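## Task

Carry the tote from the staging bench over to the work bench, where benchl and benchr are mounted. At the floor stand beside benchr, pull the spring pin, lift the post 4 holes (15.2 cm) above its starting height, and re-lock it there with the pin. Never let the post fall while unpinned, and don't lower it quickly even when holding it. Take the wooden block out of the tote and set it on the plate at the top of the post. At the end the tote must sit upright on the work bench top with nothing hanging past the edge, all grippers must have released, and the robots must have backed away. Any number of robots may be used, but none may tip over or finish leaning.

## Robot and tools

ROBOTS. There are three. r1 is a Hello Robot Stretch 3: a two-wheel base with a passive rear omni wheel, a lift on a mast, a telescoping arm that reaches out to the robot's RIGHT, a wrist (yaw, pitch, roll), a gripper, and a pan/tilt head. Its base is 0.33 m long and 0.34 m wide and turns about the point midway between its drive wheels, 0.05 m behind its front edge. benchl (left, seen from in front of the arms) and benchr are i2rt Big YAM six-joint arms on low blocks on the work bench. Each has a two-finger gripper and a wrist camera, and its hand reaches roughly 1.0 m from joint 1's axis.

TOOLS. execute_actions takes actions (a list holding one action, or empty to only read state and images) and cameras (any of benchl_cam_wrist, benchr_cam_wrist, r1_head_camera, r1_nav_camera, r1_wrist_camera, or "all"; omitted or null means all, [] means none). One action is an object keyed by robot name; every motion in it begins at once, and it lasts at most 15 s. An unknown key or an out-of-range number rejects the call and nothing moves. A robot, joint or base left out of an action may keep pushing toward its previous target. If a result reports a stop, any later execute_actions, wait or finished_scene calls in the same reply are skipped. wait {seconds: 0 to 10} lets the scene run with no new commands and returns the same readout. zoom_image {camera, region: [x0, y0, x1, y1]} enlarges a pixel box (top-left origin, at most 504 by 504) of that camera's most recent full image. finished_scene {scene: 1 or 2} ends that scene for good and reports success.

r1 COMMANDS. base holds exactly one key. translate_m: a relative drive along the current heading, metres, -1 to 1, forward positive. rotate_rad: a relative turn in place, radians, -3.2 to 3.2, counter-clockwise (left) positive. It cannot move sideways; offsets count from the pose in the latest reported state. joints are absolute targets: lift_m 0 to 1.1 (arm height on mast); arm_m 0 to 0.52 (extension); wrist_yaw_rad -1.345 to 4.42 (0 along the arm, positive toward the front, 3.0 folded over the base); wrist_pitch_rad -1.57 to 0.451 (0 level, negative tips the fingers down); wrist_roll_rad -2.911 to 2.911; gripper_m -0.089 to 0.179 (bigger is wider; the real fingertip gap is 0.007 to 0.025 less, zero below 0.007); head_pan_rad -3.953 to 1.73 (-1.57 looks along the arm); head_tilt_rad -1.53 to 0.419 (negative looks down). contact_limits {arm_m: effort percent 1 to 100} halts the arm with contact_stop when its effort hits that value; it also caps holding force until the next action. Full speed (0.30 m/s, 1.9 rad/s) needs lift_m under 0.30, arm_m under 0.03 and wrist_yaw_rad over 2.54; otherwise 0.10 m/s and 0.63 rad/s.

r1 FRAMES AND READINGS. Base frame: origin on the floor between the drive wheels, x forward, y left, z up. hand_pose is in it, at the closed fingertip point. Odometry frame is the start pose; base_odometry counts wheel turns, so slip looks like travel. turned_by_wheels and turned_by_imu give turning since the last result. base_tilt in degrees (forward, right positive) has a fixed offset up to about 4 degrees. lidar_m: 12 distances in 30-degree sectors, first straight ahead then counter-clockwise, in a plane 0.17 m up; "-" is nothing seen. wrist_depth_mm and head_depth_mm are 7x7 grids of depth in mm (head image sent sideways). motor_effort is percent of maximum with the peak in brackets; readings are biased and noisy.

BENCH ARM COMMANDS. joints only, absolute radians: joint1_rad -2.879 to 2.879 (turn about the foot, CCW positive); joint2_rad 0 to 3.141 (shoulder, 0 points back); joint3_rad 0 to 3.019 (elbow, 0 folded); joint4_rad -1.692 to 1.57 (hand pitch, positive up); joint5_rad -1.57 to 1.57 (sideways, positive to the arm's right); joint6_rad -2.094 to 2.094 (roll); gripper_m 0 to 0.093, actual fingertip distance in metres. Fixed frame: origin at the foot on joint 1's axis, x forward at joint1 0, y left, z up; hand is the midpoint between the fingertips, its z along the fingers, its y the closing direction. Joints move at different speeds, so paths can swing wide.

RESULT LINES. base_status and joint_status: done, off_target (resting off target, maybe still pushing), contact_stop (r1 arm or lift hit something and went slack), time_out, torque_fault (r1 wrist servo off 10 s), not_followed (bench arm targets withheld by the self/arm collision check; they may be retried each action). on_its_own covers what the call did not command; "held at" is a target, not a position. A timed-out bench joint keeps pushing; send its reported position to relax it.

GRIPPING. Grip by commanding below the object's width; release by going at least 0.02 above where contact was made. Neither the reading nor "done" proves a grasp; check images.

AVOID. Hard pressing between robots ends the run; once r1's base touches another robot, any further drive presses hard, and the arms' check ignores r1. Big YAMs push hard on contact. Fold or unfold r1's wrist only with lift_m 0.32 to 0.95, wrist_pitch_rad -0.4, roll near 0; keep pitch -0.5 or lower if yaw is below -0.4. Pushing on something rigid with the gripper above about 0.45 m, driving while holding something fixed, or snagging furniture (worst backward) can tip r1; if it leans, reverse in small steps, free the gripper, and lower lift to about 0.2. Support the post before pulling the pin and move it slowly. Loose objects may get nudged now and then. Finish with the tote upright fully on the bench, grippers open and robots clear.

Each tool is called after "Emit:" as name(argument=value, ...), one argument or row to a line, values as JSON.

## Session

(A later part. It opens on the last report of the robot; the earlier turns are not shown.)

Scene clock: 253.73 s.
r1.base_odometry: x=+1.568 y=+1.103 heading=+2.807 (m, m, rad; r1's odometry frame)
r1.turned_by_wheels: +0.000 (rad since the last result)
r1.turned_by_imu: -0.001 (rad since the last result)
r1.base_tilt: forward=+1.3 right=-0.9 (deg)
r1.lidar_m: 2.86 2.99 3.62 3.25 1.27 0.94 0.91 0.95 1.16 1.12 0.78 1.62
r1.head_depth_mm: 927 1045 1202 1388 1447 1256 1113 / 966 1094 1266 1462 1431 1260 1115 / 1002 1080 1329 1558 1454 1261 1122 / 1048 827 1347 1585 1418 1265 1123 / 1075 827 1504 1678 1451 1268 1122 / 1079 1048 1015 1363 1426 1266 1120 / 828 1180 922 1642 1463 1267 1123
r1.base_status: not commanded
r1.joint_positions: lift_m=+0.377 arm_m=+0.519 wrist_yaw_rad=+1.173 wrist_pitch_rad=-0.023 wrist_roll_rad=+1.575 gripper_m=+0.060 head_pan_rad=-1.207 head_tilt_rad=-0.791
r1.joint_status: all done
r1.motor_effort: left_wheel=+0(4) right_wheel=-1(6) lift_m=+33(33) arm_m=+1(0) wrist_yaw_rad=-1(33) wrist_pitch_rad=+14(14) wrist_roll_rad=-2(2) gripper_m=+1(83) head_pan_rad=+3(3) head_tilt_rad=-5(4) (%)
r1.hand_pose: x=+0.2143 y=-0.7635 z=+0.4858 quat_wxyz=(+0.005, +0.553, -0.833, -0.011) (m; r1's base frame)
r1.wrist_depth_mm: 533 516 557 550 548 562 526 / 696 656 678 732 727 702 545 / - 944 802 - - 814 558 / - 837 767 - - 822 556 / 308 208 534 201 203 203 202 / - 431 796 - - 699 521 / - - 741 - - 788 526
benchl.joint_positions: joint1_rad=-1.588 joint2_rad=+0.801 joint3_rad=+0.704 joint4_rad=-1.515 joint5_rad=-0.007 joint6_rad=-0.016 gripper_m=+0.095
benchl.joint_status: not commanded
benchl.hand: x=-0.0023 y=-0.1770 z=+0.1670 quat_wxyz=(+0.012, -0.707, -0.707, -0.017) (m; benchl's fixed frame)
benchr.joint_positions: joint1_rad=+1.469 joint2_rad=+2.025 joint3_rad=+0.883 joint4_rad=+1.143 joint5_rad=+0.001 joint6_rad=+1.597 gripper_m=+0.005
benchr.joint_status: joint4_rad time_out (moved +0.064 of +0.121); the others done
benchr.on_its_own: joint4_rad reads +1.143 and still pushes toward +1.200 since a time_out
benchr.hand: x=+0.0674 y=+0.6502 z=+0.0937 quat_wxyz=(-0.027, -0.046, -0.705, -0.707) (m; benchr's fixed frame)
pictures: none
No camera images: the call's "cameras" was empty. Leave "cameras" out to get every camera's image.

Emit:
execute_actions(
  actions=[
    {"r1":{"base":{"translate_m":0.017}},"benchr":{"joints":{"joint2_rad":1.95}}},
  ],
  cameras=[],
)

Emit:
execute_actions(
  actions=[
    {"r1":{"joints":{"gripper_m":-0.089}},"benchr":{"joints":{"joint2_rad":1.99}}},
  ],
  cameras=[],
)

Emit:
execute_actions(
  actions=[
    {"r1":{"base":{"translate_m":-0.006},"joints":{"gripper_m":-0.088}}},
  ],
  cameras=[],
)

Emit:
execute_actions(
  actions=[
    {"r1":{"base":{"translate_m":-0.006},"joints":{"gripper_m":-0.089}}},
  ],
  cameras=["r1_wrist_camera"],
)

Scene clock: 261.93 s.
r1.base_odometry: x=+1.552 y=+1.109 heading=+2.806 (m, m, rad; r1's odometry frame)
r1.turned_by_wheels: +0.000 (rad since the last result)
r1.turned_by_imu: -0.001 (rad since the last result)
r1.base_tilt: forward=+1.3 right=-1.0 (deg)
r1.lidar_m: 2.85 2.97 3.60 3.23 1.29 0.96 0.93 0.97 1.16 1.12 0.77 1.61
r1.head_depth_mm: 923 1047 1205 1379 1456 1256 1094 / 961 1097 1275 1465 1423 1258 1120 / 1005 814 1307 1564 1467 1265 1119 / 1043 820 1400 1591 1404 1267 1121 / 1074 834 1500 1661 1457 1273 1121 / 1078 1050 983 1331 1416 1269 1117 / 1155 1176 923 1636 1451 1268 1114
r1.base_status: done
r1.joint_positions: lift_m=+0.377 arm_m=+0.519 wrist_yaw_rad=+1.172 wrist_pitch_rad=-0.021 wrist_roll_rad=+1.575 gripper_m=+0.060 head_pan_rad=-1.207 head_tilt_rad=-0.791
r1.joint_status: not commanded
r1.motor_effort: left_wheel=-6(8) right_wheel=+11(12) lift_m=+33(32) arm_m=+0(0) wrist_yaw_rad=+0(1) wrist_pitch_rad=+13(14) wrist_roll_rad=-2(2) gripper_m=+0(1) head_pan_rad=+3(3) head_tilt_rad=-5(5) (%)
r1.hand_pose: x=+0.2142 y=-0.7637 z=+0.4861 quat_wxyz=(+0.005, +0.553, -0.833, -0.010) (m; r1's base frame)
r1.wrist_depth_mm: 527 514 541 541 557 555 520 / 696 652 679 724 732 714 555 / - 857 770 - - 809 559 / - 810 779 - - 826 550 / 192 192 532 185 187 185 186 / - 407 - 180 - 686 508 / - - 738 - - 786 525
benchl.joint_positions: joint1_rad=-1.588 joint2_rad=+0.801 joint3_rad=+0.704 joint4_rad=-1.515 joint5_rad=-0.007 joint6_rad=-0.016 gripper_m=+0.095
benchl.joint_status: not commanded
benchl.hand: x=-0.0023 y=-0.1770 z=+0.1670 quat_wxyz=(+0.012, -0.707, -0.707, -0.017) (m; benchl's fixed frame)
benchr.joint_positions: joint1_rad=+1.469 joint2_rad=+2.024 joint3_rad=+0.883 joint4_rad=+1.143 joint5_rad=+0.001 joint6_rad=+1.597 gripper_m=+0.005
benchr.joint_status: all done
benchr.on_its_own: joint4_rad reads +1.143 and still pushes toward +1.200 since a time_out
benchr.hand: x=+0.0674 y=+0.6503 z=+0.0940 quat_wxyz=(-0.027, -0.046, -0.705, -0.707) (m; benchr's fixed frame)
pictures: none
No camera images: the call's "cameras" was empty. Leave "cameras" out to get every camera's image.

Scene clock: 263.90 s.
r1.base_odometry: x=+1.552 y=+1.109 heading=+2.808 (m, m, rad; r1's odometry frame)
r1.turned_by_wheels: +0.001 (rad since the last result)
r1.turned_by_imu: +0.002 (rad since the last result)
r1.base_tilt: forward=+1.3 right=-1.1 (deg)
r1.lidar_m: 2.85 2.98 3.62 3.25 1.29 0.96 0.93 0.97 1.15 1.12 0.78 1.62
r1.head_depth_mm: 928 1044 1207 1377 1463 1251 1107 / 962 1085 1268 1460 1441 1262 1122 / 997 816 1313 1559 1461 1264 1117 / 1040 816 1384 1589 1412 1269 1117 / 1069 833 1507 1674 1447 1264 1116 / 1067 1051 982 1335 1410 1268 1124 / 1160 1176 924 1631 1455 1272 1122
r1.base_status: not commanded
r1.joint_positions: lift_m=+0.377 arm_m=+0.519 wrist_yaw_rad=+1.160 wrist_pitch_rad=-0.019 wrist_roll_rad=+1.575 gripper_m=-0.087 head_pan_rad=-1.207 head_tilt_rad=-0.791
r1.joint_status: all done
r1.on_its_own: right_wheel is at rest, and its effort (-25) is outside its rest range (-18 to +18)
r1.motor_effort: left_wheel=+11(11) right_wheel=-25(25) lift_m=+33(33) arm_m=+0(0) wrist_yaw_rad=+6(7) wrist_pitch_rad=+11(16) wrist_roll_rad=-2(2) gripper_m=-42(96) head_pan_rad=+3(3) head_tilt_rad=-5(5) (%)
r1.hand_pose: x=+0.2131 y=-0.7666 z=+0.4868 quat_wxyz=(+0.004, +0.548, -0.836, -0.009) (m; r1's base frame)
r1.wrist_depth_mm: 529 508 531 546 549 548 512 / 685 657 671 701 715 699 561 / 974 847 805 - - 819 554 / - - 766 - - 839 547 / 431 424 190 146 184 184 184 / 186 186 185 - 178 180 180 / - 475 864 - - 779 521
benchl.joint_positions: joint1_rad=-1.588 joint2_rad=+0.801 joint3_rad=+0.704 joint4_rad=-1.515 joint5_rad=-0.007 joint6_rad=-0.016 gripper_m=+0.095
benchl.joint_status: not commanded
benchl.hand: x=-0.0023 y=-0.1770 z=+0.1670 quat_wxyz=(+0.012, -0.707, -0.707, -0.017) (m; benchl's fixed frame)
benchr.joint_positions: joint1_rad=+1.469 joint2_rad=+2.024 joint3_rad=+0.883 joint4_rad=+1.143 joint5_rad=+0.001 joint6_rad=+1.597 gripper_m=+0.005
benchr.joint_status: all done
benchr.on_its_own: joint4_rad reads +1.143 and still pushes toward +1.200 since a time_out
benchr.hand: x=+0.0674 y=+0.6503 z=+0.0940 quat_wxyz=(-0.027, -0.046, -0.705, -0.707) (m; benchr's fixed frame)
pictures: none
No camera images: the call's "cameras" was empty. Leave "cameras" out to get every camera's image.

Scene clock: 264.83 s.
r1.base_odometry: x=+1.558 y=+1.107 heading=+2.809 (m, m, rad; r1's odometry frame)
r1.turned_by_wheels: +0.002 (rad since the last result)
r1.turned_by_imu: +0.003 (rad since the last result)
r1.base_tilt: forward=+1.3 right=-0.9 (deg)
r1.lidar_m: 2.86 2.98 3.58 3.31 1.28 0.95 0.92 0.96 1.16 1.12 0.78 1.63
r1.head_depth_mm: 924 1046 1204 1393 1457 1258 1112 / 963 1098 1272 1469 1443 1262 1116 / 1005 814 1323 1561 1447 1265 1118 / 1048 816 1390 1598 1393 1274 1122 / 1069 833 1511 1668 1451 1262 1122 / 1065 1046 984 1336 1418 1266 1116 / 1166 1172 922 1623 1451 1268 1113
r1.base_status: done
r1.joint_positions: lift_m=+0.377 arm_m=+0.519 wrist_yaw_rad=+1.157 wrist_pitch_rad=-0.018 wrist_roll_rad=+1.575 gripper_m=-0.083 head_pan_rad=-1.207 head_tilt_rad=-0.791
r1.joint_status: gripper_m off_target (ended at -0.083, target -0.088)
r1.on_its_own: left_wheel is at rest, and its effort (+21) is outside its rest range (-18 to +18); right_wheel is at rest, and its effort (-46) is outside its rest range (-18 to +18)
r1.motor_effort: left_wheel=+21(23) right_wheel=-46(48) lift_m=+33(33) arm_m=+0(0) wrist_yaw_rad=+8(8) wrist_pitch_rad=+11(12) wrist_roll_rad=-2(2) gripper_m=-41(42) head_pan_rad=+3(3) head_tilt_rad=-5(5) (%)
r1.hand_pose: x=+0.2128 y=-0.7674 z=+0.4869 quat_wxyz=(+0.004, +0.547, -0.837, -0.009) (m; r1's base frame)
r1.wrist_depth_mm: 530 508 537 538 541 547 513 / 670 659 659 708 716 703 561 / 965 853 784 - - 830 553 / - - 774 - - 836 548 / 429 430 195 147 188 187 188 / 189 190 521 - 182 183 183 / - 466 862 - - 786 521
benchl.joint_positions: joint1_rad=-1.588 joint2_rad=+0.801 joint3_rad=+0.704 joint4_rad=-1.515 joint5_rad=-0.007 joint6_rad=-0.016 gripper_m=+0.095
benchl.joint_status: not commanded
benchl.hand: x=-0.0023 y=-0.1770 z=+0.1670 quat_wxyz=(+0.012, -0.707, -0.707, -0.017) (m; benchl's fixed frame)
benchr.joint_positions: joint1_rad=+1.469 joint2_rad=+2.024 joint3_rad=+0.883 joint4_rad=+1.143 joint5_rad=+0.001 joint6_rad=+1.597 gripper_m=+0.005
benchr.joint_status: not commanded
benchr.on_its_own: joint4_rad reads +1.143 and still pushes toward +1.200 since a time_out
benchr.hand: x=+0.0674 y=+0.6503 z=+0.0940 quat_wxyz=(-0.027, -0.046, -0.705, -0.707) (m; benchr's fixed frame)
pictures: none
No camera images: the call's "cameras" was empty. Leave "cameras" out to get every camera's image.

Scene clock: 266.60 s.
r1.base_odometry: x=+1.563 y=+1.105 heading=+2.811 (m, m, rad; r1's odometry frame)
r1.turned_by_wheels: +0.001 (rad since the last result)
r1.turned_by_imu: +0.015 (rad since the last result)
r1.base_tilt: forward=+1.3 right=-0.9 (deg)
r1.lidar_m: 2.86 3.00 3.61 3.10 1.25 0.94 0.91 0.96 1.15 1.12 0.78 1.66
r1.head_depth_mm: 927 1052 1213 1386 1458 1252 1113 / 967 1096 1274 1469 1442 1266 1117 / 1006 815 1316 1544 1441 1265 1121 / 1052 817 1401 1606 1417 1267 1119 / 1081 845 1501 1682 1453 1269 1119 / 852 1054 982 1340 1423 1267 1121 / 1200 1174 920 1623 1452 1265 1125
r1.base_status: done
r1.joint_positions: lift_m=+0.377 arm_m=+0.519 wrist_yaw_rad=+1.140 wrist_pitch_rad=-0.019 wrist_roll_rad=+1.575 gripper_m=-0.080 head_pan_rad=-1.207 head_tilt_rad=-0.791
r1.joint_status: gripper_m off_target (ended at -0.080, target -0.089)
r1.on_its_own: wrist_yaw_rad is held at +1.129, not at your +1.170, by its stall guard, which is not easing now; gripper_m is held at -0.082, not at your -0.089, by its stall guard, which is still easing; right_wheel is at rest, and its effort (-35) is outside its rest range (-18 to +18)
r1.motor_effort: left_wheel=+17(26) right_wheel=-35(65) lift_m=+33(33) arm_m=-1(1) wrist_yaw_rad=-8(16) wrist_pitch_rad=+11(12) wrist_roll_rad=-2(2) gripper_m=-39(74) head_pan_rad=+3(3) head_tilt_rad=-6(5) (%)
r1.hand_pose: x=+0.2110 y=-0.7712 z=+0.4868 quat_wxyz=(+0.004, +0.540, -0.842, -0.009) (m; r1's base frame)
r1.wrist_depth_mm: 525 505 537 539 553 544 509 / 689 660 655 714 713 710 553 / 985 850 778 - - 836 559 / - - 774 - - 831 548 / 433 441 193 148 186 185 186 / 188 189 187 - 180 182 182 / - 470 852 - - 789 530
benchl.joint_positions: joint1_rad=-1.588 joint2_rad=+0.801 joint3_rad=+0.704 joint4_rad=-1.515 joint5_rad=-0.007 joint6_rad=-0.016 gripper_m=+0.095
benchl.joint_status: not commanded
benchl.hand: x=-0.0023 y=-0.1770 z=+0.1670 quat_wxyz=(+0.012, -0.707, -0.707, -0.017) (m; benchl's fixed frame)
benchr.joint_positions: joint1_rad=+1.469 joint2_rad=+2.024 joint3_rad=+0.883 joint4_rad=+1.143 joint5_rad=+0.001 joint6_rad=+1.597 gripper_m=+0.005
benchr.joint_status: not commanded
benchr.on_its_own: joint4_rad reads +1.143 and still pushes toward +1.200 since a time_out
benchr.hand: x=+0.0674 y=+0.6503 z=+0.0940 quat_wxyz=(-0.027, -0.046, -0.705, -0.707) (m; benchr's fixed frame)
pictures: r1_wrist_camera
Images, in order (width x height): r1_wrist_camera 644x364.

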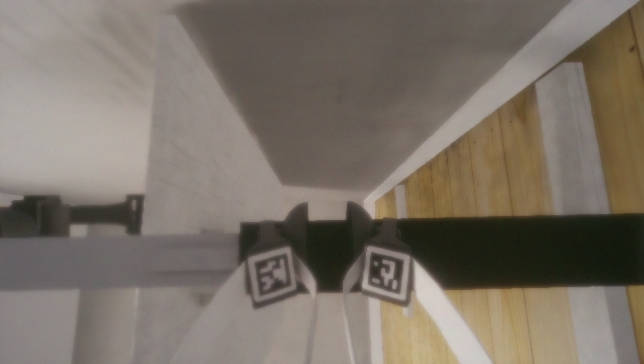

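Emit:
execute_actions(
  actions=[
    {"r1":{"joints":{"gripper_m":0.06}}},
  ],
  cameras=[],
)

Emit:
execute_actions(
  actions=[
    {"r1":{"base":{"translate_m":-0.1}}},
  ],
  cameras=[],
)

Emit:
execute_actions(
  actions=[
    {"r1":{"base":{"translate_m":-0.47},"joints":{"arm_m":0,"wrist_yaw_rad":0,"wrist_roll_rad":0,"head_pan_rad":-1.57}}},
  ],
  cameras=[],
)

Emit:
execute_actions(
  actions=[
    {"r1":{"base":{"rotate_rad":1.55}}},
  ],
  cameras=[],
)

Emit:
execute_actions(
  actions=[
    {"r1":{"base":{"translate_m":-0.72}}},
  ],
  cameras=["r1_wrist_camera","r1_head_camera"],
)

Scene clock: 276.10 s.
r1.base_odometry: x=+1.563 y=+1.105 heading=+2.809 (m, m, rad; r1's odometry frame)
r1.turned_by_wheels: -0.001 (rad since the last result)
r1.turned_by_imu: -0.004 (rad since the last result)
r1.base_tilt: forward=+1.2 right=-1.1 (deg)
r1.lidar_m: 2.86 3.00 3.61 3.15 1.25 0.94 0.92 0.96 1.15 1.12 0.78 1.65
r1.head_depth_mm: 929 1052 1205 1388 1463 1261 1102 / 969 1096 1276 1457 1433 1265 1120 / 1005 817 1314 1547 1455 1268 1121 / 1054 817 1421 1589 1393 1265 1120 / 1077 842 1502 1681 1457 1263 1120 / 854 1049 979 1339 1433 1261 1121 / 1197 1176 920 1631 1449 1271 1118
r1.base_status: not commanded
r1.joint_positions: lift_m=+0.377 arm_m=+0.519 wrist_yaw_rad=+1.131 wrist_pitch_rad=-0.023 wrist_roll_rad=+1.575 gripper_m=+0.060 head_pan_rad=-1.207 head_tilt_rad=-0.791
r1.joint_status: all done
r1.on_its_own: wrist_yaw_rad is held at +1.129, not at your +1.170, by its stall guard, which is not easing now
r1.motor_effort: left_wheel=+0(17) right_wheel=+0(35) lift_m=+33(33) arm_m=+0(1) wrist_yaw_rad=-2(11) wrist_pitch_rad=+14(14) wrist_roll_rad=-2(2) gripper_m=+1(84) head_pan_rad=+3(3) head_tilt_rad=-6(5) (%)
r1.hand_pose: x=+0.2100 y=-0.7732 z=+0.4858 quat_wxyz=(+0.005, +0.536, -0.844, -0.011) (m; r1's base frame)
r1.wrist_depth_mm: 522 493 526 538 535 545 505 / 671 643 651 684 692 696 553 / 937 795 773 - - 815 557 / - - 777 - - 830 545 / 451 442 594 190 - 190 191 / 190 191 377 181 185 185 186 / - - 755 - - 793 519
benchl.joint_positions: joint1_rad=-1.588 joint2_rad=+0.801 joint3_rad=+0.704 joint4_rad=-1.515 joint5_rad=-0.007 joint6_rad=-0.016 gripper_m=+0.095
benchl.joint_status: not commanded
benchl.hand: x=-0.0023 y=-0.1770 z=+0.1670 quat_wxyz=(+0.012, -0.707, -0.707, -0.017) (m; benchl's fixed frame)
benchr.joint_positions: joint1_rad=+1.469 joint2_rad=+2.024 joint3_rad=+0.883 joint4_rad=+1.143 joint5_rad=+0.001 joint6_rad=+1.597 gripper_m=+0.005
benchr.joint_status: not commanded
benchr.on_its_own: joint4_rad reads +1.143 and still pushes toward +1.200 since a time_out
benchr.hand: x=+0.0674 y=+0.6503 z=+0.0940 quat_wxyz=(-0.027, -0.046, -0.705, -0.707) (m; benchr's fixed frame)
pictures: none
No camera images: the call's "cameras" was empty. Leave "cameras" out to get every camera's image.

Scene clock: 278.17 s.
r1.base_odometry: x=+1.658 y=+1.072 heading=+2.809 (m, m, rad; r1's odometry frame)
r1.turned_by_wheels: +0.000 (rad since the last result)
r1.turned_by_imu: -0.001 (rad since the last result)
r1.base_tilt: forward=+1.3 right=-0.9 (deg)
r1.lidar_m: 2.96 3.12 3.67 2.79 1.12 0.83 0.81 0.85 1.14 1.11 0.82 1.00
r1.head_depth_mm: 926 1044 1211 1381 1458 1247 1111 / 966 1091 1268 1477 1441 1263 1117 / 1004 1145 1344 1585 1460 1264 1115 / 1048 852 1393 1586 1420 1264 1123 / 1092 850 1503 1687 1453 1267 1117 / 1129 1052 1616 1673 1454 1269 1116 / 868 1133 1016 1594 1431 1267 1124
r1.base_status: done
r1.joint_positions: lift_m=+0.377 arm_m=+0.519 wrist_yaw_rad=+1.131 wrist_pitch_rad=-0.023 wrist_roll_rad=+1.575 gripper_m=+0.060 head_pan_rad=-1.207 head_tilt_rad=-0.791
r1.joint_status: not commanded
r1.on_its_own: wrist_yaw_rad is held at +1.129, not at your +1.170, by its stall guard, which is not easing now
r1.motor_effort: left_wheel=-1(4) right_wheel=+1(6) lift_m=+33(33) arm_m=+0(1) wrist_yaw_rad=-1(2) wrist_pitch_rad=+14(14) wrist_roll_rad=-2(2) gripper_m=+1(1) head_pan_rad=+3(3) head_tilt_rad=-6(5) (%)
r1.hand_pose: x=+0.2099 y=-0.7732 z=+0.4858 quat_wxyz=(+0.005, +0.536, -0.844, -0.011) (m; r1's base frame)
r1.wrist_depth_mm: 509 514 526 528 523 540 506 / 652 667 636 681 698 675 549 / 937 926 784 970 - 805 556 / - - 761 - - 817 563 / 503 895 585 - - 640 294 / 288 - 807 627 - 621 512 / - - 755 - - 787 566
benchl.joint_positions: joint1_rad=-1.588 joint2_rad=+0.801 joint3_rad=+0.704 joint4_rad=-1.515 joint5_rad=-0.007 joint6_rad=-0.016 gripper_m=+0.095
benchl.joint_status: not commanded
benchl.hand: x=-0.0023 y=-0.1770 z=+0.1670 quat_wxyz=(+0.012, -0.707, -0.707, -0.017) (m; benchl's fixed frame)
benchr.joint_positions: joint1_rad=+1.469 joint2_rad=+2.024 joint3_rad=+0.883 joint4_rad=+1.143 joint5_rad=+0.001 joint6_rad=+1.597 gripper_m=+0.005
benchr.joint_status: not commanded
benchr.on_its_own: joint4_rad reads +1.143 and still pushes toward +1.200 since a time_out
benchr.hand: x=+0.0674 y=+0.6503 z=+0.0940 quat_wxyz=(-0.027, -0.046, -0.705, -0.707) (m; benchr's fixed frame)
pictures: none
No camera images: the call's "cameras" was empty. Leave "cameras" out to get every camera's image.

Scene clock: 284.00 s.
r1.base_odometry: x=+2.102 y=+0.919 heading=+2.809 (m, m, rad; r1's odometry frame)
r1.turned_by_wheels: +0.000 (rad since the last result)
r1.turned_by_imu: -0.004 (rad since the last result)
r1.base_tilt: forward=+1.4 right=-1.2 (deg)
r1.lidar_m: 3.43 3.62 3.39 1.19 0.47 0.35 0.34 0.36 0.50 1.10 1.15 1.10
r1.head_depth_mm: 925 1061 1184 1162 1134 1096 1042 / 933 1063 1258 1497 1428 1261 1123 / 937 1075 1262 1527 1460 1262 1138 / 943 1080 1272 1545 1438 1266 1100 / 946 1091 1284 1566 1450 1266 1120 / 956 1098 1302 1581 1454 1266 1115 / 956 1109 1301 1592 1454 1268 1118
r1.base_status: done
r1.joint_positions: lift_m=+0.377 arm_m=+0.000 wrist_yaw_rad=+0.001 wrist_pitch_rad=-0.022 wrist_roll_rad=+0.004 gripper_m=+0.060 head_pan_rad=-1.563 head_tilt_rad=-0.791
r1.joint_status: all done
r1.motor_effort: left_wheel=+0(5) right_wheel=+1(4) lift_m=+33(33) arm_m=-2(0) wrist_yaw_rad=-1(3) wrist_pitch_rad=+13(14) wrist_roll_rad=-2(4) gripper_m=+0(1) head_pan_rad=-3(23) head_tilt_rad=-5(5) (%)
r1.hand_pose: x=-0.0212 y=-0.4009 z=+0.4863 quat_wxyz=(+0.706, +0.008, -0.708, -0.008) (m; r1's base frame)
r1.wrist_depth_mm: 810 793 789 780 773 613 404 / 834 828 813 798 786 609 404 / 843 849 859 853 817 612 402 / 908 890 880 862 863 620 399 / 916 914 899 908 879 610 408 / 950 929 - 924 888 587 405 / 795 799 799 771 785 580 407
benchl.joint_positions: joint1_rad=-1.588 joint2_rad=+0.801 joint3_rad=+0.704 joint4_rad=-1.515 joint5_rad=-0.007 joint6_rad=-0.016 gripper_m=+0.095
benchl.joint_status: not commanded
benchl.hand: x=-0.0023 y=-0.1770 z=+0.1670 quat_wxyz=(+0.012, -0.707, -0.707, -0.017) (m; benchl's fixed frame)
benchr.joint_positions: joint1_rad=+1.469 joint2_rad=+2.024 joint3_rad=+0.883 joint4_rad=+1.143 joint5_rad=+0.001 joint6_rad=+1.597 gripper_m=+0.005
benchr.joint_status: not commanded
benchr.on_its_own: joint4_rad reads +1.143 and still pushes toward +1.200 since a time_out
benchr.hand: x=+0.0674 y=+0.6503 z=+0.0940 quat_wxyz=(-0.027, -0.046, -0.705, -0.707) (m; benchr's fixed frame)
pictures: none
No camera images: the call's "cameras" was empty. Leave "cameras" out to get every camera's image.

Scene clock: 287.40 s.
r1.base_odometry: x=+2.102 y=+0.919 heading=-1.924 (m, m, rad; r1's odometry frame)
r1.turned_by_wheels: +1.550 (rad since the last result)
r1.turned_by_imu: +1.540 (rad since the last result)
r1.base_tilt: forward=+1.4 right=-1.0 (deg)
r1.lidar_m: 1.24 0.47 0.35 0.34 0.35 0.49 1.10 1.14 1.11 3.45 3.59 3.38
r1.head_depth_mm: 1525 1275 2061 1659 1451 1264 1112 / 2915 2652 2077 1698 1452 1266 1131 / 2966 2648 2064 1714 1448 1265 1139 / 2992 2653 2068 1710 1465 1269 1099 / 2943 2639 2094 1707 1455 1267 1119 / 3027 2643 2063 1703 1446 1262 1121 / 2988 2650 2068 1721 1465 1263 1117
r1.base_status: done
r1.joint_positions: lift_m=+0.377 arm_m=+0.000 wrist_yaw_rad=+0.001 wrist_pitch_rad=-0.022 wrist_roll_rad=+0.004 gripper_m=+0.060 head_pan_rad=-1.563 head_tilt_rad=-0.791
r1.joint_status: not commanded
r1.motor_effort: left_wheel=-2(4) right_wheel=+2(6) lift_m=+33(33) arm_m=-3(3) wrist_yaw_rad=-1(1) wrist_pitch_rad=+13(13) wrist_roll_rad=-2(2) gripper_m=+0(1) head_pan_rad=-3(2) head_tilt_rad=-5(5) (%)
r1.hand_pose: x=-0.0212 y=-0.4009 z=+0.4863 quat_wxyz=(+0.706, +0.008, -0.708, -0.008) (m; r1's base frame)
r1.wrist_depth_mm: - - - - - - - / - - - - - - - / - - - - - - - / - - - - - - - / - - - - - - - / - - - - 954 - - / 800 804 795 784 794 778 759
benchl.joint_positions: joint1_rad=-1.588 joint2_rad=+0.801 joint3_rad=+0.704 joint4_rad=-1.515 joint5_rad=-0.007 joint6_rad=-0.016 gripper_m=+0.095
benchl.joint_status: not commanded
benchl.hand: x=-0.0023 y=-0.1770 z=+0.1670 quat_wxyz=(+0.012, -0.707, -0.707, -0.017) (m; benchl's fixed frame)
benchr.joint_positions: joint1_rad=+1.469 joint2_rad=+2.024 joint3_rad=+0.883 joint4_rad=+1.143 joint5_rad=+0.001 joint6_rad=+1.597 gripper_m=+0.005
benchr.joint_status: not commanded
benchr.on_its_own: joint4_rad reads +1.143 and still pushes toward +1.200 since a time_out
benchr.hand: x=+0.0674 y=+0.6503 z=+0.0940 quat_wxyz=(-0.027, -0.046, -0.705, -0.707) (m; benchr's fixed frame)
pictures: none
No camera images: the call's "cameras" was empty. Leave "cameras" out to get every camera's image.

Scene clock: 295.73 s.
r1.base_odometry: x=+2.351 y=+1.594 heading=-1.924 (m, m, rad; r1's odometry frame)
r1.turned_by_wheels: +0.000 (rad since the last result)
r1.turned_by_imu: -0.008 (rad since the last result)
r1.base_tilt: forward=+1.1 right=-1.2 (deg)
r1.lidar_m: 1.30 0.49 0.36 0.35 0.36 0.39 0.37 0.39 0.53 0.83 3.59 4.54
r1.head_depth_mm: 1283 1166 1239 1215 1193 1169 1082 / 1609 1223 1885 1658 1463 1266 1129 / 955 1098 2067 1674 1454 1265 1139 / 1448 867 1451 1593 1405 1255 1111 / 1526 1220 2089 1677 1461 1269 1116 / 2884 1216 2084 1713 1462 1262 1119 / 3036 2666 2106 1707 1448 1262 1120
r1.base_status: done
r1.joint_positions: lift_m=+0.377 arm_m=+0.000 wrist_yaw_rad=+0.001 wrist_pitch_rad=-0.022 wrist_roll_rad=+0.004 gripper_m=+0.060 head_pan_rad=-1.563 head_tilt_rad=-0.791
r1.joint_status: not commanded
r1.motor_effort: left_wheel=-1(5) right_wheel=+2(3) lift_m=+33(33) arm_m=-2(3) wrist_yaw_rad=-1(0) wrist_pitch_rad=+13(13) wrist_roll_rad=-2(2) gripper_m=+1(1) head_pan_rad=-2(2) head_tilt_rad=-5(5) (%)
r1.hand_pose: x=-0.0212 y=-0.4009 z=+0.4863 quat_wxyz=(+0.706, +0.008, -0.708, -0.008) (m; r1's base frame)
r1.wrist_depth_mm: - - - - - 639 428 / - - - - - 646 421 / - - - - - 647 423 / - - - - - 639 427 / - - - - - 643 425 / - - - - 989 618 428 / 814 792 810 767 787 605 426
benchl.joint_positions: joint1_rad=-1.588 joint2_rad=+0.801 joint3_rad=+0.704 joint4_rad=-1.515 joint5_rad=-0.007 joint6_rad=-0.016 gripper_m=+0.095
benchl.joint_status: not commanded
benchl.hand: x=-0.0023 y=-0.1770 z=+0.1670 quat_wxyz=(+0.012, -0.707, -0.707, -0.017) (m; benchl's fixed frame)
benchr.joint_positions: joint1_rad=+1.469 joint2_rad=+2.024 joint3_rad=+0.883 joint4_rad=+1.143 joint5_rad=+0.001 joint6_rad=+1.597 gripper_m=+0.005
benchr.joint_status: not commanded
benchr.on_its_own: joint4_rad reads +1.143 and still pushes toward +1.200 since a time_out
benchr.hand: x=+0.0674 y=+0.6503 z=+0.0940 quat_wxyz=(-0.027, -0.046, -0.705, -0.707) (m; benchr's fixed frame)
pictures: r1_head_camera (sideways: a quarter turn clockwise sets it upright), r1_wrist_camera
Images, in order (width x height): r1_head_camera 896x504, r1_wrist_camera 644x364.

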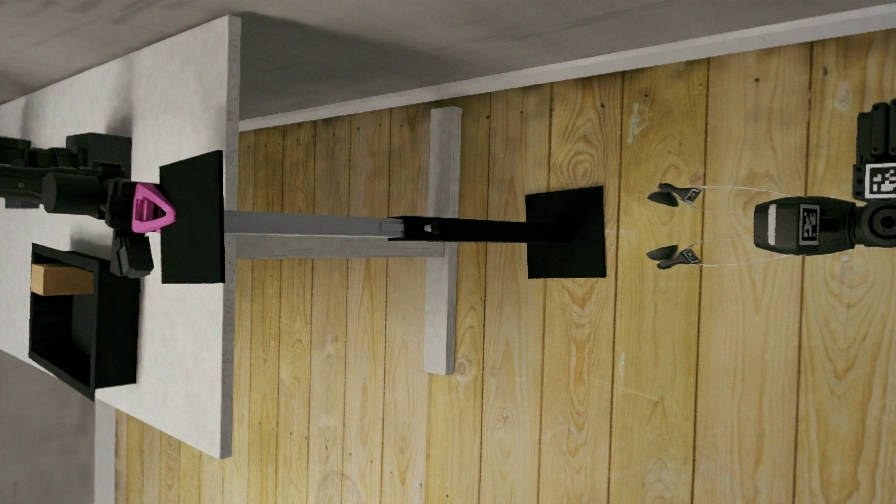

